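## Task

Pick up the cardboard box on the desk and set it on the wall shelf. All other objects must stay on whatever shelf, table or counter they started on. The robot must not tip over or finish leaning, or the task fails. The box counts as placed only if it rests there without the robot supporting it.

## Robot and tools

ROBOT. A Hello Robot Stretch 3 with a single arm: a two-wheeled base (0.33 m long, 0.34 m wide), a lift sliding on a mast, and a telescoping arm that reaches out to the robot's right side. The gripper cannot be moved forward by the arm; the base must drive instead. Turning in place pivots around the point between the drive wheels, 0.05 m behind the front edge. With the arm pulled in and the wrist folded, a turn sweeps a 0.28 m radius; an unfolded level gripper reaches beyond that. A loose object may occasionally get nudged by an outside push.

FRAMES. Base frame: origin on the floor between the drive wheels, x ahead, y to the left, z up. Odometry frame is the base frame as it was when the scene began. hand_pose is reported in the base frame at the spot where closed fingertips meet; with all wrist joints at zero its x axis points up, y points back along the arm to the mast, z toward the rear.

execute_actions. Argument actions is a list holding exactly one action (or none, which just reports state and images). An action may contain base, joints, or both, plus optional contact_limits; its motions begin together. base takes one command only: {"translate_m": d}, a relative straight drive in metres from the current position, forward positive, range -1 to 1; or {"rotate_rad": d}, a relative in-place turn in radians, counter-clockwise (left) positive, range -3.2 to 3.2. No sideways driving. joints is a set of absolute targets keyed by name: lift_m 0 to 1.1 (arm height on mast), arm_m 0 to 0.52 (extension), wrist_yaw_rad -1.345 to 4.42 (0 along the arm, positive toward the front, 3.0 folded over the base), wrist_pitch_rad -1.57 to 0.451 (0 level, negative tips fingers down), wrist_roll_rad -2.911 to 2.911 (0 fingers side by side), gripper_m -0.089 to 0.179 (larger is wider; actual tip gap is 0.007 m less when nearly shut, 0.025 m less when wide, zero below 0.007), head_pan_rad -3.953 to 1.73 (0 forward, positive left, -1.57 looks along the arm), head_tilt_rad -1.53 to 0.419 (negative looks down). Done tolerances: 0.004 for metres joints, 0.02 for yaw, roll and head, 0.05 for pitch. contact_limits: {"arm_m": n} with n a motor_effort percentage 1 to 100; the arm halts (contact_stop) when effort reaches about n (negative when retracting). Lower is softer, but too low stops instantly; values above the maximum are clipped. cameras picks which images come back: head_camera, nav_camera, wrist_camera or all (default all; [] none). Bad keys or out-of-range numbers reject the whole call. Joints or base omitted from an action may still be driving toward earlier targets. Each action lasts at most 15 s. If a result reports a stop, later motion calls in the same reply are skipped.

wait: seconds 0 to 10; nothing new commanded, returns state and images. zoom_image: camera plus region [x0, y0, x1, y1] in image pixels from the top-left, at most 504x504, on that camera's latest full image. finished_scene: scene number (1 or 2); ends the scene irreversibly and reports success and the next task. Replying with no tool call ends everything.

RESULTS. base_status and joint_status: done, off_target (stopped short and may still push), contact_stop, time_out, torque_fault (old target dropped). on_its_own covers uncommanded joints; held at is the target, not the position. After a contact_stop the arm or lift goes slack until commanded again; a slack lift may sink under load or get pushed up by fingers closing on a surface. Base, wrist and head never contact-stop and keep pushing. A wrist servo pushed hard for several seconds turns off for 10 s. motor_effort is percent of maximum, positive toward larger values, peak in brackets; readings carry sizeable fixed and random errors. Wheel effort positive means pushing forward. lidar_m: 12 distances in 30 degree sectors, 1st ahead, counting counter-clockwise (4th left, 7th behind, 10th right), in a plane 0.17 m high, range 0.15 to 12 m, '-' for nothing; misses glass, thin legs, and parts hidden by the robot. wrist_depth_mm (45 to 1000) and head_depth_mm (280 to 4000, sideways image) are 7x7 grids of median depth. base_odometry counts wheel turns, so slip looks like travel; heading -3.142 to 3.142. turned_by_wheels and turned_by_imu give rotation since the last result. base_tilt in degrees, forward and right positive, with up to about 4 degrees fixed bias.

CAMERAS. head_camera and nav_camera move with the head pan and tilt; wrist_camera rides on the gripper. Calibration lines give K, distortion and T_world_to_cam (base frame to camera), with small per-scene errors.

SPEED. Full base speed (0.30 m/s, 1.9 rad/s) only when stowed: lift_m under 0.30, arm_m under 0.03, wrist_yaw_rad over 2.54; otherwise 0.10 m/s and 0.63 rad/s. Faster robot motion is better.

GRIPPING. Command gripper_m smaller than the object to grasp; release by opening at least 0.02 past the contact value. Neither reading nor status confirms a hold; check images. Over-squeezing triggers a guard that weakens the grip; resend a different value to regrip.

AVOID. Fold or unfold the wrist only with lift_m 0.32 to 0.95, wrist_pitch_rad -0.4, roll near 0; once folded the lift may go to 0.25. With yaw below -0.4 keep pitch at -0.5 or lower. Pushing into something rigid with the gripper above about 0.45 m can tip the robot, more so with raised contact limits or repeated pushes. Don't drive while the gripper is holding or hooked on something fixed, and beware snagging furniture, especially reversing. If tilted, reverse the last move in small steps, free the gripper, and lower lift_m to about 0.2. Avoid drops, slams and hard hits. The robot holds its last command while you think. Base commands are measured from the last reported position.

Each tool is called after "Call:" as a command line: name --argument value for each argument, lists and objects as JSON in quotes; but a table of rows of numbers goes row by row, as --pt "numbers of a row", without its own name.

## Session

Call:
execute_actions --actions '[]' --cameras '["nav_camera"]'

Call:
execute_actions --actions '[{"joints":{"head_pan_rad":-1.6,"head_tilt_rad":-0.3}}]' --cameras '["nav_camera"]'

Call:
execute_actions --actions '[{"joints":{"head_pan_rad":-3.1}}]' --cameras '["nav_camera"]'

Scene clock: 0.00 s.
base_odometry: x=+0.000 y=+0.000 heading=+0.000 (m, m, rad; odometry frame)
turned_by_wheels: +0.000 (rad since the last result)
turned_by_imu: +0.000 (rad since the last result)
base_tilt: forward=-1.4 right=+2.4 (deg)
lidar_m: 1.49 1.88 1.56 1.59 1.81 2.64 2.53 2.57 2.17 2.17 1.75 1.92
head_depth_mm: 1777 1773 1771 1767 1759 1674 1164 / 1821 1817 1818 1821 1808 1680 1162 / 1854 1865 1865 1864 1844 1664 1222 / 1902 1919 1909 1910 1901 1907 1286 / 1946 1985 1978 1964 1962 1961 1958 / 1948 2036 2035 2012 2016 2013 2010 / 1941 2101 2106 2080 2077 2073 2066
base_status: not commanded
joint_positions: lift_m=+0.445 arm_m=+0.001 wrist_yaw_rad=+3.128 wrist_pitch_rad=-0.394 wrist_roll_rad=-0.003 gripper_m=+0.037 head_pan_rad=+0.003 head_tilt_rad=-0.022
joint_status: not commanded
motor_effort: left_wheel=+1 right_wheel=+0 lift_m=+25 arm_m=+0 wrist_yaw_rad=+0 wrist_pitch_rad=+5 wrist_roll_rad=+0 gripper_m=-1 head_pan_rad=-1 head_tilt_rad=+2 (%)
hand_pose: x=-0.0182 y=+0.0810 z=+0.4634 quat_wxyz=(+0.143, +0.693, +0.134, +0.694) (m; base frame)
wrist_depth_mm: - - - - - - - / - - - - - - - / - - - - - - - / 970 - - - - - - / 790 809 - 835 850 843 849 / 672 676 - 698 727 710 726 / 583 589 592 598 609 615 623
pictures: nav_camera (sideways: a quarter turn counterclockwise sets it upright)
camera_calibration (this result's frames):
nav_camera: T_world_to_cam=[[0.0405629, -0.0224264, 0.998925, -1.25935], [-0.00831382, -0.999721, -0.0221067, 0.0810176], [0.999142, -0.00740817, -0.040738, 0.0027094], [0, 0, 0, 1]] pos_world=[0.0490494, 0.0527724, 1.2599]
Images, in order (width x height): nav_camera 672x504.

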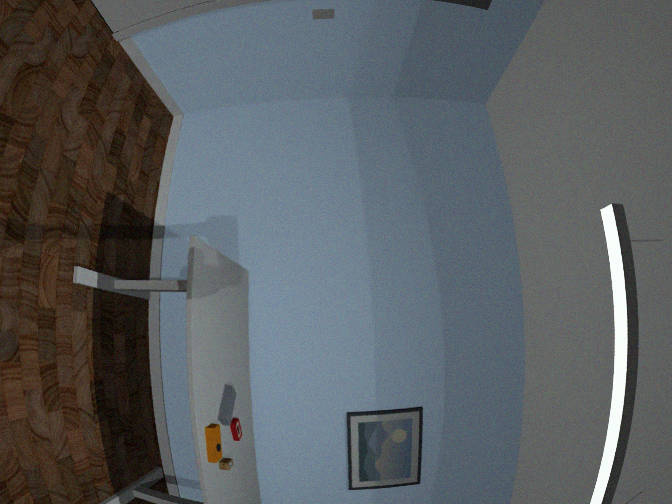

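Scene clock: 1.40 s.
base_odometry: x=+0.000 y=+0.000 heading=+0.000 (m, m, rad; odometry frame)
turned_by_wheels: +0.000 (rad since the last result)
turned_by_imu: +0.000 (rad since the last result)
base_tilt: forward=-1.2 right=+2.5 (deg)
lidar_m: 1.49 1.88 1.56 1.59 1.81 2.66 2.53 2.57 2.18 2.17 1.75 1.91
head_depth_mm: 1823 1911 1983 2078 2160 2097 1631 / 1860 1942 2044 2121 2219 2102 1632 / 1909 1992 2075 2184 2285 2107 1629 / 1941 2040 2132 2228 2354 2109 1629 / 1999 2094 2185 2300 2411 2105 1632 / 2045 2156 2240 2350 2469 2098 1631 / 2104 2193 2301 2417 2541 2100 1624
base_status: not commanded
joint_positions: lift_m=+0.445 arm_m=+0.001 wrist_yaw_rad=+3.128 wrist_pitch_rad=-0.394 wrist_roll_rad=-0.003 gripper_m=+0.037 head_pan_rad=-1.593 head_tilt_rad=-0.296
joint_status: all done
motor_effort: left_wheel=+1(1) right_wheel=-1(0) lift_m=+25(25) arm_m=+0(0) wrist_yaw_rad=+1(0) wrist_pitch_rad=+5(5) wrist_roll_rad=+0(0) gripper_m=+0(0) head_pan_rad=-2(25) head_tilt_rad=-1(20) (%)
hand_pose: x=-0.0182 y=+0.0810 z=+0.4634 quat_wxyz=(+0.143, +0.693, +0.134, +0.694) (m; base frame)
wrist_depth_mm: - - - - - - - / - - - - - - - / - - - - - - - / 955 - - - - - - / 785 795 - 812 858 847 847 / 667 670 - 695 730 710 727 / 584 586 596 608 601 619 619
pictures: nav_camera (sideways: a quarter turn counterclockwise sets it upright)
camera_calibration (this result's frames):
nav_camera: T_world_to_cam=[[-0.0293635, -0.30933, 0.950501, -1.19553], [-0.999068, 0.0391693, -0.0181166, 0.0818594], [-0.0316265, -0.950148, -0.310192, 0.359733], [0, 0, 0, 1]] pos_world=[0.0580553, -0.0312202, 1.24942]
Images, in order (width x height): nav_camera 672x504.

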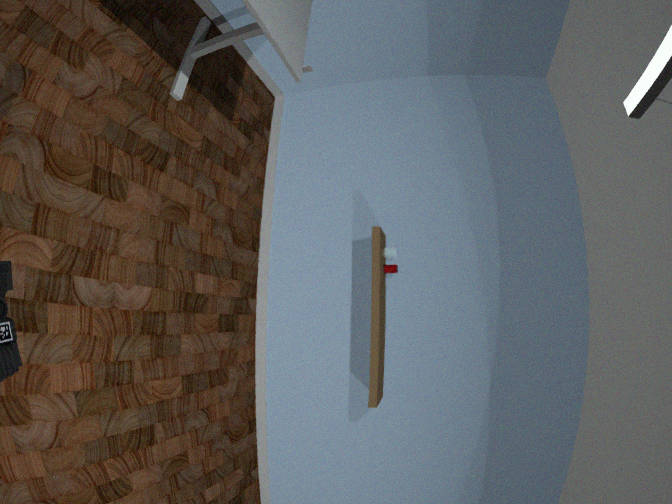

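Scene clock: 2.73 s.
base_odometry: x=+0.000 y=+0.000 heading=+0.000 (m, m, rad; odometry frame)
turned_by_wheels: +0.000 (rad since the last result)
turned_by_imu: +0.000 (rad since the last result)
base_tilt: forward=-1.3 right=+2.4 (deg)
lidar_m: 1.49 1.88 1.57 1.59 1.80 2.65 2.54 2.57 2.17 2.17 1.75 1.91
head_depth_mm: 2410 2481 2576 2697 2720 2098 1624 / 2480 2563 2706 2801 2876 2103 1631 / 2533 2663 2780 2897 2943 2095 1634 / 2626 2733 2838 2909 2814 2089 1625 / 2698 2816 2932 3058 2879 2116 1627 / 2765 2913 3037 3080 2925 2092 1629 / 2872 3008 3182 3341 2935 2091 1622
base_status: not commanded
joint_positions: lift_m=+0.445 arm_m=+0.001 wrist_yaw_rad=+3.128 wrist_pitch_rad=-0.394 wrist_roll_rad=-0.003 gripper_m=+0.037 head_pan_rad=-3.093 head_tilt_rad=-0.296
joint_status: all done
motor_effort: left_wheel=+1(0) right_wheel=-1(0) lift_m=+25(25) arm_m=+0(0) wrist_yaw_rad=+0(1) wrist_pitch_rad=+5(6) wrist_roll_rad=+0(0) gripper_m=+1(1) head_pan_rad=-2(25) head_tilt_rad=-1(2) (%)
hand_pose: x=-0.0182 y=+0.0810 z=+0.4634 quat_wxyz=(+0.143, +0.693, +0.134, +0.694) (m; base frame)
wrist_depth_mm: - - - - - - - / - - - - - - - / - - - - - - - / 967 - - - - - - / 785 792 - 830 859 862 859 / 672 692 - 697 723 716 726 / 584 582 593 597 605 623 625
pictures: nav_camera (sideways: a quarter turn counterclockwise sets it upright)
camera_calibration (this result's frames):
nav_camera: T_world_to_cam=[[-0.310737, 0.00740353, 0.950467, -1.19377], [-0.0315985, 0.999336, -0.0181147, 0.0759553], [-0.94997, -0.0356622, -0.310297, 0.365472], [0, 0, 0, 1]] pos_world=[-0.021361, -0.0540333, 1.24942]
Images, in order (width x height): nav_camera 672x504.

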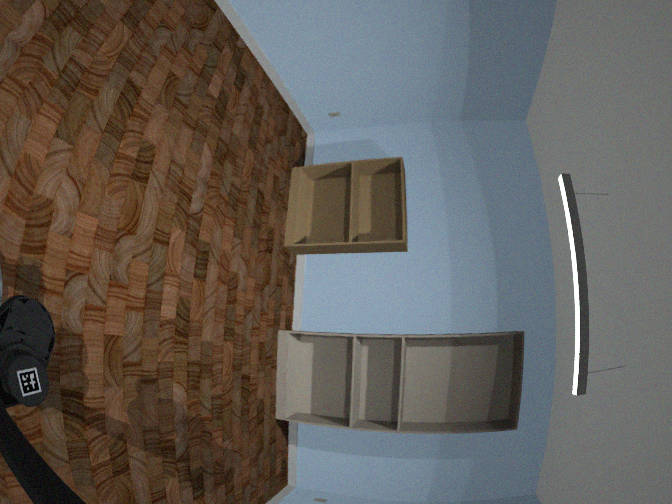

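Call:
execute_actions --actions '[{"base":{"rotate_rad":-1.0},"joints":{"lift_m":0.29,"head_pan_rad":-1.57,"head_tilt_rad":-0.7}}]' --cameras '[]'

Call:
execute_actions --actions '[{"base":{"translate_m":0.88}}]' --cameras '[]'

Call:
execute_actions --actions '[{"base":{"rotate_rad":2.35},"joints":{"lift_m":0.76}}]' --cameras '["nav_camera","head_camera"]'

Scene clock: 7.07 s.
base_odometry: x=+0.000 y=+0.000 heading=-1.000 (m, m, rad; odometry frame)
turned_by_wheels: -1.000 (rad since the last result)
turned_by_imu: -1.000 (rad since the last result)
base_tilt: forward=-1.4 right=+2.4 (deg)
lidar_m: 1.75 1.91 1.49 1.81 1.57 1.59 1.86 2.53 2.54 2.49 2.17 2.17
head_depth_mm: 2732 2957 2702 2070 1676 1409 1214 / 2937 3268 2683 2055 1681 1413 1216 / 2761 3091 2712 2066 1686 1414 1217 / 2506 2786 2736 2078 1696 1420 1220 / 2318 2544 2674 2090 1684 1427 1221 / 2162 2359 2526 2097 1690 1417 1227 / 2015 2201 2389 2106 1692 1416 1220
base_status: done
joint_positions: lift_m=+0.290 arm_m=+0.001 wrist_yaw_rad=+3.128 wrist_pitch_rad=-0.395 wrist_roll_rad=-0.003 gripper_m=+0.037 head_pan_rad=-1.577 head_tilt_rad=-0.692
joint_status: all done
motor_effort: left_wheel=+1(8) right_wheel=-2(5) lift_m=+20(22) arm_m=+0(0) wrist_yaw_rad=+1(1) wrist_pitch_rad=+6(6) wrist_roll_rad=+0(0) gripper_m=-1(0) head_pan_rad=+2(26) head_tilt_rad=-4(25) (%)
hand_pose: x=-0.0182 y=+0.0809 z=+0.3081 quat_wxyz=(+0.144, +0.693, +0.135, +0.693) (m; base frame)
wrist_depth_mm: - - - - - - - / - - - - - - - / 915 924 - 970 - - - / 705 720 - 739 761 767 798 / 571 590 - 601 633 621 639 / 497 509 - 524 541 532 540 / 439 - - - 446 454 460
pictures: none
No camera images: the call's "cameras" was empty. Leave "cameras" out to get every camera's image.

Scene clock: 11.83 s.
base_odometry: x=+0.476 y=-0.740 heading=-1.000 (m, m, rad; odometry frame)
turned_by_wheels: +0.000 (rad since the last result)
turned_by_imu: +0.005 (rad since the last result)
base_tilt: forward=-1.4 right=+2.6 (deg)
lidar_m: 1.47 0.90 1.28 1.17 2.19 2.18 2.59 3.21 3.04 1.78 1.55 1.56
head_depth_mm: 2407 2738 2696 2069 1677 1406 1213 / 2166 2443 2593 2077 1670 1411 1209 / 1963 2181 2463 2067 1684 1412 1214 / 1773 2000 2225 2084 1687 1411 1218 / 1617 1822 2012 2086 1694 1416 1219 / 1529 1692 1858 1988 1691 1424 1222 / 1430 1558 1707 1888 1696 1420 1227
base_status: done
joint_positions: lift_m=+0.290 arm_m=+0.001 wrist_yaw_rad=+3.128 wrist_pitch_rad=-0.395 wrist_roll_rad=-0.003 gripper_m=+0.037 head_pan_rad=-1.577 head_tilt_rad=-0.692
joint_status: not commanded
motor_effort: left_wheel=+1(8) right_wheel=-1(4) lift_m=+20(20) arm_m=+0(0) wrist_yaw_rad=+1(0) wrist_pitch_rad=+6(6) wrist_roll_rad=+0(0) gripper_m=+1(0) head_pan_rad=+2(2) head_tilt_rad=-3(3) (%)
hand_pose: x=-0.0182 y=+0.0809 z=+0.3081 quat_wxyz=(+0.144, +0.693, +0.135, +0.693) (m; base frame)
wrist_depth_mm: - - - - - - 965 / - - - - - - - / 903 924 - 957 - - - / 720 727 - 741 758 780 784 / 574 590 - 608 630 629 641 / 503 507 - 533 540 528 532 / 437 - - - 445 456 459
pictures: none
No camera images: the call's "cameras" was empty. Leave "cameras" out to get every camera's image.

Scene clock: 16.93 s.
base_odometry: x=+0.476 y=-0.740 heading=+1.350 (m, m, rad; odometry frame)
turned_by_wheels: +2.350 (rad since the last result)
turned_by_imu: +2.352 (rad since the last result)
base_tilt: forward=-1.5 right=+2.3 (deg)
lidar_m: 2.18 2.30 3.16 3.16 2.18 1.61 1.55 1.62 0.90 1.28 1.17 1.84
head_depth_mm: 1080 1199 1204 922 745 1319 1227 / 1081 1205 1206 923 746 1376 1241 / 1089 1212 1215 926 748 1414 1218 / 1089 1211 1215 928 748 1412 1247 / 1096 1220 1219 929 731 1418 1243 / 1097 1227 1219 901 734 1415 1221 / 1103 1225 1228 903 755 1423 1221
base_status: done
joint_positions: lift_m=+0.760 arm_m=+0.001 wrist_yaw_rad=+3.128 wrist_pitch_rad=-0.395 wrist_roll_rad=-0.003 gripper_m=+0.037 head_pan_rad=-1.577 head_tilt_rad=-0.692
joint_status: all done
motor_effort: left_wheel=-1(6) right_wheel=+1(4) lift_m=+30(32) arm_m=+0(0) wrist_yaw_rad=+0(1) wrist_pitch_rad=+6(6) wrist_roll_rad=+0(0) gripper_m=-1(0) head_pan_rad=+2(2) head_tilt_rad=-3(3) (%)
hand_pose: x=-0.0182 y=+0.0809 z=+0.7775 quat_wxyz=(+0.144, +0.693, +0.135, +0.693) (m; base frame)
wrist_depth_mm: - - - - - - - / - - - - - - - / - - - - - - - / - - - - - - - / - - - - - - - / - - - - - - - / 885 902 892 923 915 961 941
pictures: head_camera (sideways: a quarter turn clockwise sets it upright), nav_camera (sideways: a quarter turn counterclockwise sets it upright)
camera_calibration (this result's frames):
head_camera: T_world_to_cam=[[-0.00340329, 0.617228, -0.786777, 1.04311], [0.998843, 0.0398438, 0.0269369, -0.0346021], [0.0479744, -0.785775, -0.61665, 0.760645], [0, 0, 0, 1]] pos_world=[0.00162058, -0.0447604, 1.29067]
nav_camera: T_world_to_cam=[[-0.0265441, -0.652368, 0.757437, -0.943755], [-0.999529, 0.0289716, -0.0100753, 0.071386], [-0.0153713, -0.757348, -0.65283, 0.80546], [0, 0, 0, 1]] pos_world=[0.0586823, -0.00772986, 1.24138]
Images, in order (width x height): head_camera 896x504, nav_camera 672x504.

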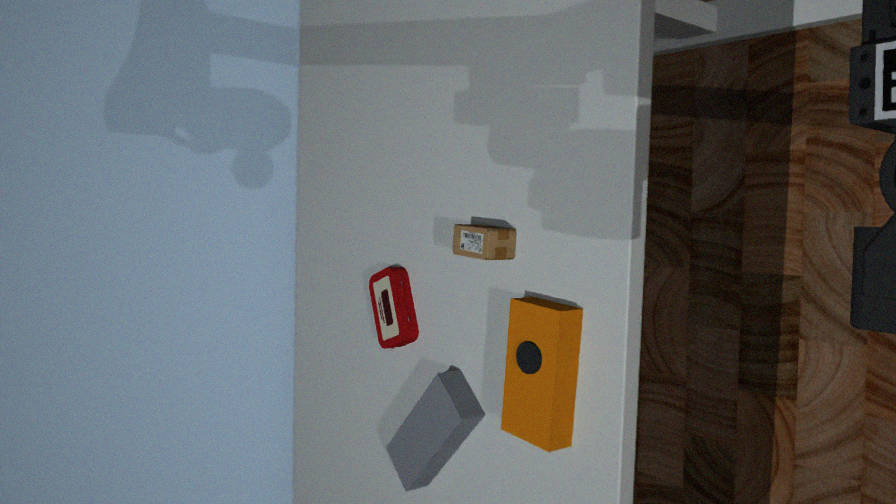

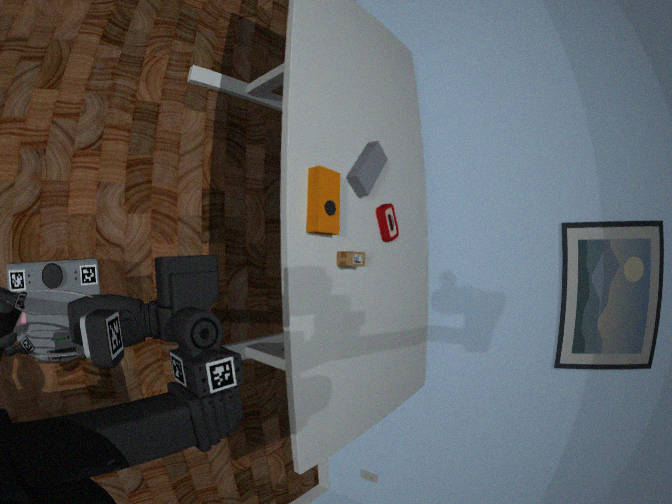

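Call:
execute_actions --actions '[{"base":{"translate_m":0.04},"joints":{"wrist_yaw_rad":0,"gripper_m":0.08}}]' --cameras '[]'

Call:
execute_actions --actions '[{"joints":{"arm_m":0.23,"lift_m":0.75}}]' --cameras '["wrist_camera","head_camera"]'

Scene clock: 20.73 s.
base_odometry: x=+0.484 y=-0.701 heading=+1.350 (m, m, rad; odometry frame)
turned_by_wheels: +0.000 (rad since the last result)
turned_by_imu: +0.000 (rad since the last result)
base_tilt: forward=-1.3 right=+2.3 (deg)
lidar_m: 2.14 2.26 3.09 3.18 2.24 1.65 1.59 1.66 0.91 1.28 1.14 1.84
head_depth_mm: 1081 1194 1206 920 745 1343 1245 / 1085 1209 1208 923 747 1377 1254 / 1087 1207 1208 927 748 1448 - / 1095 1215 1216 927 745 1452 1220 / 1098 1217 1217 928 731 1418 1217 / 1104 1224 1220 900 742 1417 1219 / 1098 1229 1224 932 755 1424 1219
base_status: done
joint_positions: lift_m=+0.760 arm_m=+0.001 wrist_yaw_rad=+0.002 wrist_pitch_rad=-0.395 wrist_roll_rad=-0.002 gripper_m=+0.080 head_pan_rad=-1.577 head_tilt_rad=-0.692
joint_status: all done
motor_effort: left_wheel=+0(2) right_wheel=+1(4) lift_m=+30(30) arm_m=+0(1) wrist_yaw_rad=-2(4) wrist_pitch_rad=+6(6) wrist_roll_rad=+0(0) gripper_m=+1(84) head_pan_rad=+2(2) head_tilt_rad=-3(3) (%)
hand_pose: x=-0.0210 y=-0.3735 z=+0.7775 quat_wxyz=(+0.695, +0.140, -0.692, -0.138) (m; base frame)
wrist_depth_mm: 862 889 896 902 922 896 905 / 521 482 560 577 606 639 971 / 377 333 336 409 419 427 444 / 294 300 306 310 317 326 332 / - - - - 298 764 296 / 980 - - - - - - / 879 899 900 927 930 938 947
pictures: none
No camera images: the call's "cameras" was empty. Leave "cameras" out to get every camera's image.

Scene clock: 23.67 s.
base_odometry: x=+0.484 y=-0.701 heading=+1.350 (m, m, rad; odometry frame)
turned_by_wheels: +0.000 (rad since the last result)
turned_by_imu: +0.000 (rad since the last result)
base_tilt: forward=-1.3 right=+2.4 (deg)
lidar_m: 2.14 2.25 3.10 3.17 2.24 1.65 1.59 1.66 0.92 1.28 1.14 1.84
head_depth_mm: 1081 1195 1202 923 766 - - / 1082 1203 1207 924 - 1379 1216 / 1091 1205 1206 939 - 1378 1213 / 1092 1214 1215 925 730 1420 1224 / 1095 1222 1214 928 733 1416 1219 / 1100 1219 1224 899 741 1420 1230 / 1099 1229 1225 933 754 1420 1225
base_status: not commanded
joint_positions: lift_m=+0.750 arm_m=+0.230 wrist_yaw_rad=+0.001 wrist_pitch_rad=-0.396 wrist_roll_rad=-0.002 gripper_m=+0.080 head_pan_rad=-1.577 head_tilt_rad=-0.692
joint_status: all done
motor_effort: left_wheel=+0(0) right_wheel=+1(0) lift_m=+20(28) arm_m=+3(3) wrist_yaw_rad=-1(2) wrist_pitch_rad=+6(6) wrist_roll_rad=+0(0) gripper_m=+0(0) head_pan_rad=+2(2) head_tilt_rad=-3(3) (%)
hand_pose: x=-0.0213 y=-0.6019 z=+0.7680 quat_wxyz=(+0.694, +0.140, -0.692, -0.139) (m; base frame)
wrist_depth_mm: 717 715 703 714 724 720 713 / 492 514 526 545 568 588 618 / 276 344 371 380 391 402 415 / 264 282 289 228 299 306 313 / 180 182 237 226 252 247 250 / 149 155 195 200 196 206 209 / 132 142 170 173 176 178 179
pictures: head_camera (sideways: a quarter turn clockwise sets it upright), wrist_camera
camera_calibration (this result's frames):
head_camera: T_world_to_cam=[[-0.00340336, 0.617228, -0.786777, 1.04311], [0.998843, 0.0398439, 0.0269369, -0.0346021], [0.0479745, -0.785775, -0.61665, 0.760645], [0, 0, 0, 1]] pos_world=[0.00162058, -0.0447604, 1.29067]
wrist_camera: T_world_to_cam=[[-0.998612, 0.0165481, 0.0500015, -0.0630052], [-0.0316456, 0.570366, -0.820781, 0.996833], [-0.0421015, -0.821224, -0.569051, 0.105614], [0, 0, 0, 1]] pos_world=[-0.0269258, -0.480784, 0.881431]
Images, in order (width x height): head_camera 896x504, wrist_camera 644x364.

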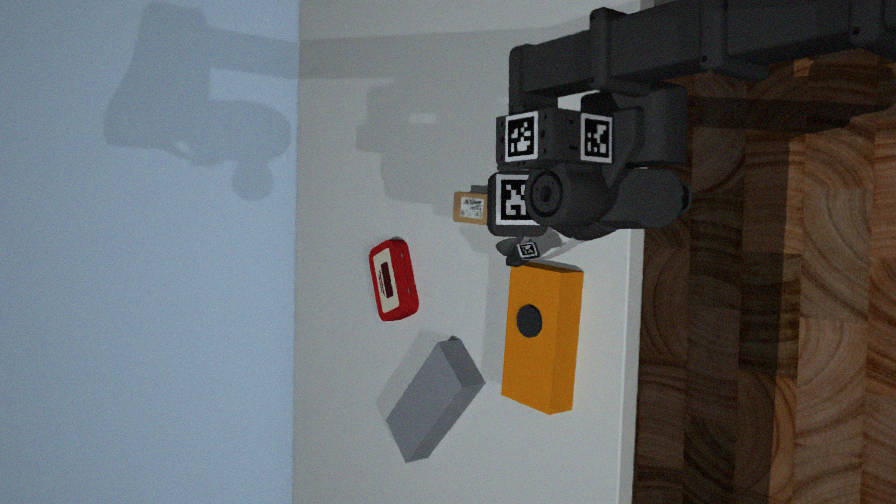

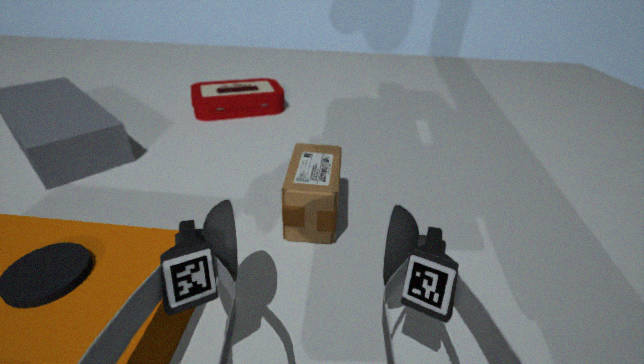

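Call:
execute_actions --actions '[{"joints":{"arm_m":0.305}}]' --cameras '[]'

Call:
execute_actions --actions '[{"joints":{"lift_m":0.727}}]' --cameras '["wrist_camera"]'

Call:
execute_actions --actions '[{"joints":{"gripper_m":-0.02}}]' --cameras '[]'

Call:
execute_actions --actions '[{"joints":{"lift_m":0.79}}]' --cameras '["wrist_camera"]'

Scene clock: 26.47 s.
base_odometry: x=+0.484 y=-0.701 heading=+1.350 (m, m, rad; odometry frame)
turned_by_wheels: +0.000 (rad since the last result)
turned_by_imu: +0.000 (rad since the last result)
base_tilt: forward=-1.3 right=+2.3 (deg)
lidar_m: 2.14 2.25 3.11 3.16 2.24 1.65 1.60 1.66 0.92 1.28 1.15 1.84
head_depth_mm: 1081 1194 1203 924 767 - - / 1084 1203 1205 990 706 1374 1217 / 1090 1203 1214 989 701 1418 1217 / 1093 1211 1211 960 731 1418 1221 / 1093 1219 1219 929 731 1417 1219 / 1100 1225 1219 900 739 1420 1221 / 1106 1224 1226 929 755 1424 1223
base_status: not commanded
joint_positions: lift_m=+0.750 arm_m=+0.305 wrist_yaw_rad=+0.001 wrist_pitch_rad=-0.396 wrist_roll_rad=-0.002 gripper_m=+0.080 head_pan_rad=-1.577 head_tilt_rad=-0.692
joint_status: all done
motor_effort: left_wheel=-1(1) right_wheel=+1(1) lift_m=+20(20) arm_m=+4(4) wrist_yaw_rad=-1(1) wrist_pitch_rad=+6(6) wrist_roll_rad=+0(0) gripper_m=+0(0) head_pan_rad=+2(2) head_tilt_rad=-3(3) (%)
hand_pose: x=-0.0213 y=-0.6769 z=+0.7680 quat_wxyz=(+0.694, +0.140, -0.692, -0.139) (m; base frame)
wrist_depth_mm: 647 650 656 661 650 656 650 / 490 509 529 545 568 599 618 / 354 359 337 382 393 404 413 / 232 280 286 294 300 303 311 / 226 230 238 181 251 244 250 / 193 197 192 152 196 207 209 / 167 169 168 164 175 178 179
pictures: none
No camera images: the call's "cameras" was empty. Leave "cameras" out to get every camera's image.

Scene clock: 27.43 s.
base_odometry: x=+0.484 y=-0.701 heading=+1.350 (m, m, rad; odometry frame)
turned_by_wheels: +0.000 (rad since the last result)
turned_by_imu: +0.000 (rad since the last result)
base_tilt: forward=-1.2 right=+2.5 (deg)
lidar_m: 2.14 2.26 3.11 3.17 2.24 1.65 1.60 1.66 0.91 1.28 1.15 1.84
head_depth_mm: 1081 1198 1204 919 756 - - / 1082 1201 1206 973 - 1380 1213 / 1091 1208 1209 974 - 1406 1215 / 1092 1213 1215 959 729 1413 1216 / 1097 1221 1217 931 732 1420 1222 / 1100 1225 1220 900 741 1419 1223 / 1104 1226 1224 933 754 1423 1219
base_status: not commanded
joint_positions: lift_m=+0.727 arm_m=+0.305 wrist_yaw_rad=+0.001 wrist_pitch_rad=-0.396 wrist_roll_rad=-0.002 gripper_m=+0.080 head_pan_rad=-1.577 head_tilt_rad=-0.692
joint_status: all done
motor_effort: left_wheel=-1(1) right_wheel=+0(1) lift_m=+20(20) arm_m=+4(4) wrist_yaw_rad=-1(0) wrist_pitch_rad=+6(6) wrist_roll_rad=+0(0) gripper_m=+0(0) head_pan_rad=+2(3) head_tilt_rad=-3(4) (%)
hand_pose: x=-0.0213 y=-0.6769 z=+0.7450 quat_wxyz=(+0.694, +0.140, -0.692, -0.139) (m; base frame)
wrist_depth_mm: 648 648 652 655 654 647 642 / 424 436 449 474 489 507 529 / 289 311 315 327 335 347 355 / 221 242 247 182 258 263 269 / 196 199 204 142 216 210 216 / 165 170 163 144 168 177 179 / 108 146 146 148 150 153 154
pictures: wrist_camera
camera_calibration (this result's frames):
wrist_camera: T_world_to_cam=[[-0.998612, 0.0165483, 0.0500015, -0.0606139], [-0.0316456, 0.570366, -0.82078, 1.02073], [-0.0421017, -0.821224, -0.569051, 0.0309339], [0, 0, 0, 1]] pos_world=[-0.0269258, -0.555784, 0.85843]
Images, in order (width x height): wrist_camera 644x364.

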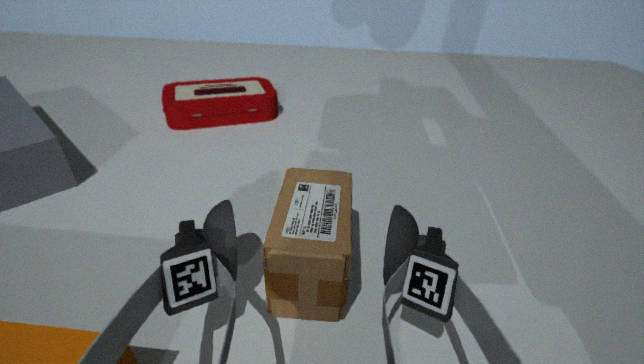

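Scene clock: 28.93 s.
base_odometry: x=+0.484 y=-0.701 heading=+1.350 (m, m, rad; odometry frame)
turned_by_wheels: +0.000 (rad since the last result)
turned_by_imu: +0.000 (rad since the last result)
base_tilt: forward=-1.3 right=+2.5 (deg)
lidar_m: 2.14 2.25 3.11 3.16 2.23 1.65 1.59 1.66 0.92 1.28 1.15 1.85
head_depth_mm: 1077 1195 1205 922 755 - - / 1082 1197 1205 972 - 1380 1214 / 1088 1206 1208 974 - 1413 1213 / 1092 1217 1217 946 731 1409 1217 / 1094 1218 1216 928 731 1416 1214 / 1101 1219 1219 900 740 1420 1222 / 1106 1228 1227 936 753 1416 1224
base_status: not commanded
joint_positions: lift_m=+0.727 arm_m=+0.305 wrist_yaw_rad=+0.001 wrist_pitch_rad=-0.396 wrist_roll_rad=-0.002 gripper_m=-0.019 head_pan_rad=-1.577 head_tilt_rad=-0.692
joint_status: all done
motor_effort: left_wheel=+0(0) right_wheel=+1(1) lift_m=+20(20) arm_m=+4(4) wrist_yaw_rad=-1(0) wrist_pitch_rad=+6(6) wrist_roll_rad=+0(0) gripper_m=-19(96) head_pan_rad=+2(3) head_tilt_rad=-3(4) (%)
hand_pose: x=-0.0213 y=-0.6768 z=+0.7448 quat_wxyz=(+0.694, +0.140, -0.692, -0.139) (m; base frame)
wrist_depth_mm: 638 646 641 645 654 649 653 / 423 432 447 468 490 507 527 / 290 311 314 326 336 345 356 / 220 241 247 172 256 260 266 / 195 198 200 139 212 211 214 / 166 167 160 136 178 176 179 / 108 143 147 147 150 152 154
pictures: none
No camera images: the call's "cameras" was empty. Leave "cameras" out to get every camera's image.

Scene clock: 30.33 s.
base_odometry: x=+0.484 y=-0.701 heading=+1.350 (m, m, rad; odometry frame)
turned_by_wheels: +0.000 (rad since the last result)
turned_by_imu: +0.000 (rad since the last result)
base_tilt: forward=-1.4 right=+2.6 (deg)
lidar_m: 2.14 2.24 3.10 3.16 2.23 1.65 1.59 1.66 0.92 1.28 1.15 1.84
head_depth_mm: 1081 1197 1199 953 - - 1198 / 1084 1200 1211 - 717 1379 1205 / 1085 1209 1211 - 710 1406 1220 / 1094 1213 1217 929 736 1421 1221 / 1094 1218 1217 929 732 1421 1219 / 1099 1226 1225 901 741 1422 1219 / 1103 1234 1228 935 755 1414 1221
base_status: not commanded
joint_positions: lift_m=+0.790 arm_m=+0.305 wrist_yaw_rad=+0.001 wrist_pitch_rad=-0.398 wrist_roll_rad=-0.002 gripper_m=-0.019 head_pan_rad=-1.577 head_tilt_rad=-0.692
joint_status: all done
motor_effort: left_wheel=-1(1) right_wheel=+1(1) lift_m=+30(32) arm_m=+4(4) wrist_yaw_rad=-1(1) wrist_pitch_rad=+6(7) wrist_roll_rad=+0(0) gripper_m=-18(19) head_pan_rad=+2(2) head_tilt_rad=-4(4) (%)
hand_pose: x=-0.0213 y=-0.6766 z=+0.8070 quat_wxyz=(+0.694, +0.140, -0.692, -0.139) (m; base frame)
wrist_depth_mm: 668 656 661 660 658 654 648 / 609 618 646 667 684 688 704 / 434 445 408 473 480 495 513 / 288 344 345 172 368 377 383 / 244 284 288 139 304 306 309 / 237 240 230 135 255 254 256 / 207 208 210 207 215 218 220
pictures: wrist_camera
camera_calibration (this result's frames):
wrist_camera: T_world_to_cam=[[-0.998612, 0.0164441, 0.0500378, -0.0638166], [-0.0316474, 0.57207, -0.819594, 1.07165], [-0.0421026, -0.82004, -0.570756, 0.06858], [0, 0, 0, 1]] pos_world=[-0.0269258, -0.555769, 0.92065]
Images, in order (width x height): wrist_camera 644x364.

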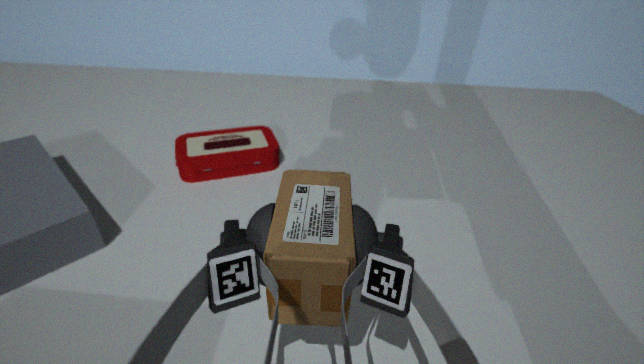

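Call:
execute_actions --actions '[{"base":{"rotate_rad":-0.68},"joints":{"lift_m":0.9}}]' --cameras '[]'

Call:
execute_actions --actions '[{"base":{"translate_m":-0.87},"joints":{"lift_m":1.02,"arm_m":0.2,"head_tilt_rad":-0.4}}]' --cameras '[]'

Call:
execute_actions --actions '[{"base":{"rotate_rad":-0.95}}]'

Scene clock: 33.27 s.
base_odometry: x=+0.484 y=-0.701 heading=+0.670 (m, m, rad; odometry frame)
turned_by_wheels: -0.680 (rad since the last result)
turned_by_imu: -0.680 (rad since the last result)
base_tilt: forward=-1.4 right=+2.5 (deg)
lidar_m: 1.14 2.14 2.17 2.71 3.17 2.68 1.74 1.60 1.61 0.91 1.28 1.30
head_depth_mm: 1657 1823 - 1993 1637 1407 1212 / 1577 1773 - 1899 1674 1413 1213 / 1463 1625 - 866 1638 1411 1216 / 1363 1515 1639 913 1551 1418 1221 / 1276 1407 1221 928 793 1412 1222 / 1201 1316 1224 933 753 1417 1219 / 1130 1232 1228 933 755 1331 1221
base_status: done
joint_positions: lift_m=+0.900 arm_m=+0.305 wrist_yaw_rad=+0.001 wrist_pitch_rad=-0.398 wrist_roll_rad=-0.002 gripper_m=-0.019 head_pan_rad=-1.577 head_tilt_rad=-0.692
joint_status: all done
motor_effort: left_wheel=+2(5) right_wheel=-2(5) lift_m=+30(30) arm_m=+3(4) wrist_yaw_rad=-1(1) wrist_pitch_rad=+7(7) wrist_roll_rad=+0(0) gripper_m=-19(18) head_pan_rad=+2(2) head_tilt_rad=-3(3) (%)
hand_pose: x=-0.0213 y=-0.6766 z=+0.9169 quat_wxyz=(+0.694, +0.141, -0.692, -0.140) (m; base frame)
wrist_depth_mm: 616 703 823 - - - 907 / 650 752 891 - - - 959 / 666 678 946 - - - 973 / 519 536 543 172 - - - / 426 436 441 139 - - - / 361 368 353 135 - - - / 316 319 326 318 332 - -
pictures: none
No camera images: the call's "cameras" was empty. Leave "cameras" out to get every camera's image.

Scene clock: 42.90 s.
base_odometry: x=-0.198 y=-1.242 heading=+0.670 (m, m, rad; odometry frame)
turned_by_wheels: +0.000 (rad since the last result)
turned_by_imu: -0.001 (rad since the last result)
base_tilt: forward=-1.3 right=+2.3 (deg)
lidar_m: 2.01 2.82 2.86 2.90 2.65 1.54 1.00 0.92 0.92 1.15 1.82 1.37
head_depth_mm: 959 1003 1035 - 1183 1226 1289 / 1051 1107 1148 - 1335 1383 1408 / 1168 1233 1299 - - 1588 1470 / 1309 1384 1487 1633 1758 1754 1468 / 1488 1606 1716 1872 2037 1827 1470 / 1683 1782 1895 2020 2130 1809 1463 / 1620 1693 1790 1888 2008 1813 1467
base_status: done
joint_positions: lift_m=+1.020 arm_m=+0.200 wrist_yaw_rad=+0.001 wrist_pitch_rad=-0.398 wrist_roll_rad=-0.002 gripper_m=-0.019 head_pan_rad=-1.577 head_tilt_rad=-0.409
joint_status: all done
motor_effort: left_wheel=+2(3) right_wheel=-2(5) lift_m=+31(30) arm_m=-3(4) wrist_yaw_rad=+0(1) wrist_pitch_rad=+7(7) wrist_roll_rad=+0(0) gripper_m=-19(18) head_pan_rad=+2(2) head_tilt_rad=+4(27) (%)
hand_pose: x=-0.0213 y=-0.5721 z=+1.0369 quat_wxyz=(+0.694, +0.141, -0.692, -0.140) (m; base frame)
wrist_depth_mm: - - - 883 673 541 459 / - - - 941 706 569 472 / - - - - 752 597 459 / - - - 172 806 384 368 / - - - 139 838 664 320 / - - - 135 844 701 559 / - - - - - 737 592
pictures: none
No camera images: the call's "cameras" was empty. Leave "cameras" out to get every camera's image.

Scene clock: 45.33 s.
base_odometry: x=-0.198 y=-1.242 heading=-0.280 (m, m, rad; odometry frame)
turned_by_wheels: -0.950 (rad since the last result)
turned_by_imu: -0.951 (rad since the last result)
base_tilt: forward=-1.3 right=+2.6 (deg)
lidar_m: 1.37 1.87 2.01 2.82 2.92 2.90 2.66 1.37 0.96 0.92 0.94 1.24
head_depth_mm: 769 818 857 - 1036 1095 1198 / 768 818 857 - 1034 1090 1198 / 767 815 866 - - 1090 1191 / 766 813 870 904 877 1089 1185 / 765 813 867 904 740 1087 1188 / 765 812 866 899 742 1083 1187 / 762 810 862 821 742 1079 1175
base_status: done
joint_positions: lift_m=+1.020 arm_m=+0.200 wrist_yaw_rad=+0.001 wrist_pitch_rad=-0.398 wrist_roll_rad=-0.002 gripper_m=-0.019 head_pan_rad=-1.577 head_tilt_rad=-0.409
joint_status: not commanded
motor_effort: left_wheel=+1(4) right_wheel=-2(5) lift_m=+30(30) arm_m=-4(4) wrist_yaw_rad=-1(0) wrist_pitch_rad=+7(7) wrist_roll_rad=+0(0) gripper_m=-19(18) head_pan_rad=+2(2) head_tilt_rad=+4(4) (%)
hand_pose: x=-0.0213 y=-0.5721 z=+1.0369 quat_wxyz=(+0.694, +0.141, -0.692, -0.140) (m; base frame)
wrist_depth_mm: 410 413 415 425 430 434 447 / 356 449 455 457 468 472 483 / 377 428 436 453 460 474 488 / 325 334 339 172 352 364 368 / 276 280 286 139 298 305 307 / 658 668 294 136 729 757 751 / 758 769 793 829 851 862 877
pictures: head_camera (sideways: a quarter turn clockwise sets it upright), nav_camera (sideways: a quarter turn counterclockwise sets it upright), wrist_camera
camera_calibration (this result's frames):
head_camera: T_world_to_cam=[[-0.00493677, 0.372473, -0.92803, 1.22733], [0.998873, 0.0456515, 0.013009, -0.0164771], [0.0472114, -0.926919, -0.372279, 0.442689], [0, 0, 0, 1]] pos_world=[0.00161756, -0.046058, 1.30402]
nav_camera: T_world_to_cam=[[-0.0250476, -0.414414, 0.909744, -1.14236], [-0.999555, 0.0251334, -0.0160714, 0.0791972], [-0.0162047, -0.909741, -0.414859, 0.495851], [0, 0, 0, 1]] pos_world=[0.0585837, -0.0243039, 1.24624]
wrist_camera: T_world_to_cam=[[-0.998611, 0.016486, 0.0500428, -0.0770343], [-0.0316084, 0.572444, -0.819335, 1.20021], [-0.0421542, -0.819778, -0.571127, 0.286044], [0, 0, 0, 1]] pos_world=[-0.0269327, -0.451288, 1.15059]
Images, in order (width x height): head_camera 896x504, nav_camera 672x504, wrist_camera 644x364.

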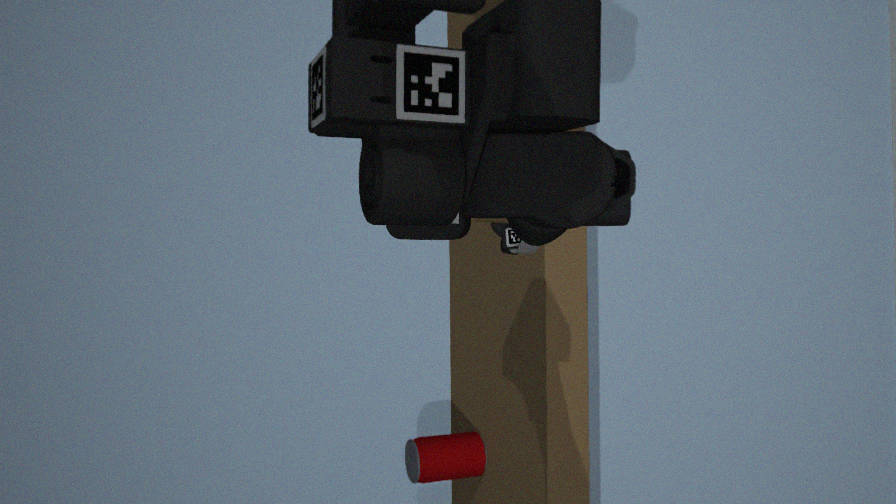

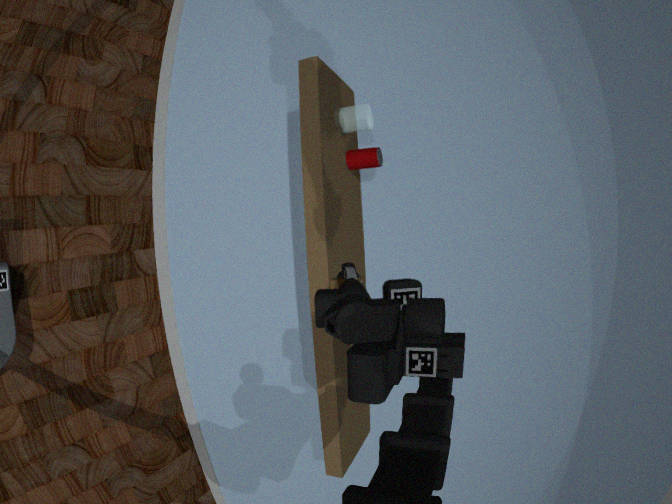

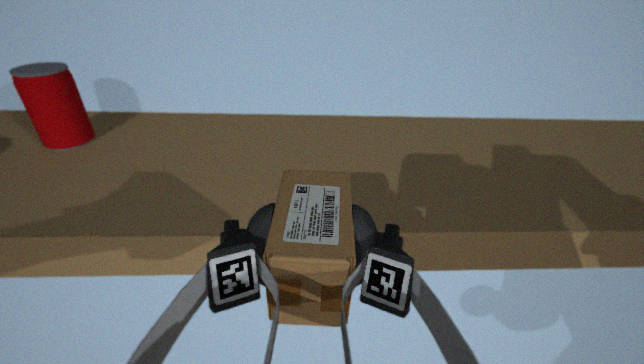

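Needs 0.054 down.

Call:
execute_actions --actions '[{"joints":{"arm_m":0.41,"lift_m":0.99}}]' --cameras '[]'

Call:
execute_actions --actions '[{"joints":{"lift_m":0.966}}]' --cameras '[]'

Call:
execute_actions --actions '[{"joints":{"gripper_m":0.08}}]' --cameras '[]'

Call:
execute_actions --actions '[{"joints":{"arm_m":0.32,"lift_m":1.0}}]' --cameras '["wrist_camera"]'

Scene clock: 49.60 s.
base_odometry: x=-0.198 y=-1.242 heading=-0.280 (m, m, rad; odometry frame)
turned_by_wheels: +0.000 (rad since the last result)
turned_by_imu: +0.000 (rad since the last result)
base_tilt: forward=-1.4 right=+2.3 (deg)
lidar_m: 1.37 1.87 2.01 2.81 2.91 2.89 2.65 1.37 0.97 0.92 0.94 1.24
head_depth_mm: 770 819 866 - 740 1096 1199 / 767 816 857 826 740 1093 1195 / 767 816 853 - 739 1089 1191 / 765 813 870 903 741 1087 1193 / 764 813 868 902 742 1088 1184 / 763 811 865 900 740 1085 1190 / 762 810 864 819 740 1080 1180
base_status: not commanded
joint_positions: lift_m=+0.990 arm_m=+0.410 wrist_yaw_rad=+0.001 wrist_pitch_rad=-0.398 wrist_roll_rad=-0.002 gripper_m=-0.019 head_pan_rad=-1.577 head_tilt_rad=-0.409
joint_status: all done
motor_effort: left_wheel=+2(2) right_wheel=-2(2) lift_m=+20(29) arm_m=+4(3) wrist_yaw_rad=-1(1) wrist_pitch_rad=+7(7) wrist_roll_rad=+0(0) gripper_m=-18(19) head_pan_rad=+2(2) head_tilt_rad=+4(4) (%)
hand_pose: x=-0.0213 y=-0.7815 z=+1.0074 quat_wxyz=(+0.694, +0.141, -0.692, -0.140) (m; base frame)
wrist_depth_mm: 225 228 231 236 237 242 244 / 244 248 252 256 260 264 268 / 267 271 275 283 286 288 294 / 277 281 287 172 299 305 311 / 227 230 233 139 247 246 249 / 193 195 186 135 211 206 208 / 167 169 170 168 175 177 179
pictures: none
No camera images: the call's "cameras" was empty. Leave "cameras" out to get every camera's image.

Scene clock: 50.57 s.
base_odometry: x=-0.198 y=-1.242 heading=-0.280 (m, m, rad; odometry frame)
turned_by_wheels: +0.000 (rad since the last result)
turned_by_imu: +0.000 (rad since the last result)
base_tilt: forward=-1.4 right=+2.5 (deg)
lidar_m: 1.37 1.87 2.01 2.81 2.92 2.89 2.66 1.37 0.96 0.92 0.94 1.24
head_depth_mm: 769 816 874 - 1022 1097 1198 / 767 817 865 802 739 1090 1198 / 767 816 862 - 740 1090 1188 / 765 812 870 904 740 1093 1184 / 764 812 869 902 742 1088 1187 / 763 810 866 901 741 1083 1185 / 761 810 865 819 741 1080 1186
base_status: not commanded
joint_positions: lift_m=+0.966 arm_m=+0.410 wrist_yaw_rad=+0.001 wrist_pitch_rad=-0.398 wrist_roll_rad=-0.002 gripper_m=-0.019 head_pan_rad=-1.577 head_tilt_rad=-0.409
joint_status: all done
motor_effort: left_wheel=+2(2) right_wheel=-2(1) lift_m=+20(20) arm_m=+4(4) wrist_yaw_rad=+0(1) wrist_pitch_rad=+7(7) wrist_roll_rad=+0(0) gripper_m=-18(19) head_pan_rad=+2(2) head_tilt_rad=+4(4) (%)
hand_pose: x=-0.0213 y=-0.7815 z=+0.9834 quat_wxyz=(+0.694, +0.141, -0.692, -0.140) (m; base frame)
wrist_depth_mm: 225 228 232 232 238 242 245 / 245 248 251 255 260 263 267 / 266 272 276 281 285 293 292 / 237 241 245 172 254 262 267 / 195 196 199 138 211 210 215 / 165 167 159 135 180 175 178 / 143 144 146 148 150 152 153
pictures: none
No camera images: the call's "cameras" was empty. Leave "cameras" out to get every camera's image.

Scene clock: 52.07 s.
base_odometry: x=-0.198 y=-1.242 heading=-0.280 (m, m, rad; odometry frame)
turned_by_wheels: +0.000 (rad since the last result)
turned_by_imu: +0.000 (rad since the last result)
base_tilt: forward=-1.3 right=+2.4 (deg)
lidar_m: 1.37 1.87 2.01 2.82 2.92 2.89 2.66 1.37 0.96 0.92 0.94 1.24
head_depth_mm: 769 818 872 - 1021 1095 1198 / 768 817 865 803 739 1090 1194 / 768 816 860 - 740 1092 1192 / 764 814 869 907 741 1086 1190 / 766 812 869 903 740 1087 1189 / 763 811 867 902 741 1080 1185 / 761 811 866 819 742 1081 1183
base_status: not commanded
joint_positions: lift_m=+0.966 arm_m=+0.410 wrist_yaw_rad=+0.001 wrist_pitch_rad=-0.398 wrist_roll_rad=-0.002 gripper_m=+0.080 head_pan_rad=-1.577 head_tilt_rad=-0.409
joint_status: all done
motor_effort: left_wheel=+1(2) right_wheel=-2(2) lift_m=+20(20) arm_m=+4(4) wrist_yaw_rad=-1(1) wrist_pitch_rad=+7(7) wrist_roll_rad=+0(0) gripper_m=+0(83) head_pan_rad=+2(2) head_tilt_rad=+4(4) (%)
hand_pose: x=-0.0213 y=-0.7816 z=+0.9835 quat_wxyz=(+0.694, +0.140, -0.692, -0.140) (m; base frame)
wrist_depth_mm: 226 227 231 234 239 242 245 / 244 248 252 255 259 264 269 / 267 272 274 280 284 291 294 / 238 240 246 181 257 261 269 / 195 197 204 141 215 211 214 / 165 168 162 142 167 177 179 / 143 145 146 148 150 152 154
pictures: none
No camera images: the call's "cameras" was empty. Leave "cameras" out to get every camera's image.

Scene clock: 53.97 s.
base_odometry: x=-0.198 y=-1.242 heading=-0.280 (m, m, rad; odometry frame)
turned_by_wheels: +0.000 (rad since the last result)
turned_by_imu: +0.000 (rad since the last result)
base_tilt: forward=-1.3 right=+2.5 (deg)
lidar_m: 1.36 1.87 2.01 2.82 2.92 2.90 2.65 1.37 0.96 0.91 0.94 1.24
head_depth_mm: 768 819 865 826 739 1097 1201 / 769 817 857 - 739 1097 1196 / 767 816 861 - 1015 1089 1188 / 765 814 869 914 741 1091 1185 / 762 812 867 900 742 1086 1191 / 764 814 868 900 740 1084 1185 / 762 808 866 818 741 1081 1183
base_status: not commanded
joint_positions: lift_m=+1.000 arm_m=+0.320 wrist_yaw_rad=+0.001 wrist_pitch_rad=-0.398 wrist_roll_rad=-0.002 gripper_m=+0.080 head_pan_rad=-1.577 head_tilt_rad=-0.409
joint_status: all done
motor_effort: left_wheel=+1(1) right_wheel=-2(2) lift_m=+30(32) arm_m=-4(4) wrist_yaw_rad=-1(1) wrist_pitch_rad=+7(7) wrist_roll_rad=+0(0) gripper_m=+0(0) head_pan_rad=+2(2) head_tilt_rad=+3(3) (%)
hand_pose: x=-0.0213 y=-0.6921 z=+1.0169 quat_wxyz=(+0.694, +0.140, -0.692, -0.140) (m; base frame)
wrist_depth_mm: 302 306 310 314 320 326 328 / 330 331 335 343 349 353 361 / 349 358 365 370 374 384 390 / 294 297 304 257 313 324 330 / 241 244 255 242 265 260 265 / 204 208 207 213 208 218 221 / 177 179 180 183 186 188 190
pictures: wrist_camera
camera_calibration (this result's frames):
wrist_camera: T_world_to_cam=[[-0.998611, 0.0165211, 0.0500401, -0.0740367], [-0.0315927, 0.572317, -0.819424, 1.25258], [-0.0421766, -0.819866, -0.571, 0.176068], [0, 0, 0, 1]] pos_world=[-0.0269356, -0.571295, 1.13063]
Images, in order (width x height): wrist_camera 644x364.

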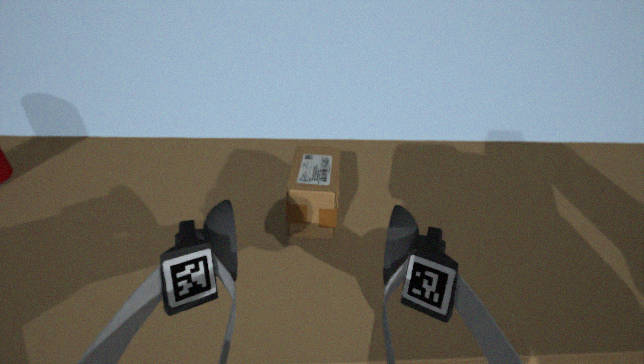

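Call:
finished_scene --scene 2

The scene is finished: the task was done.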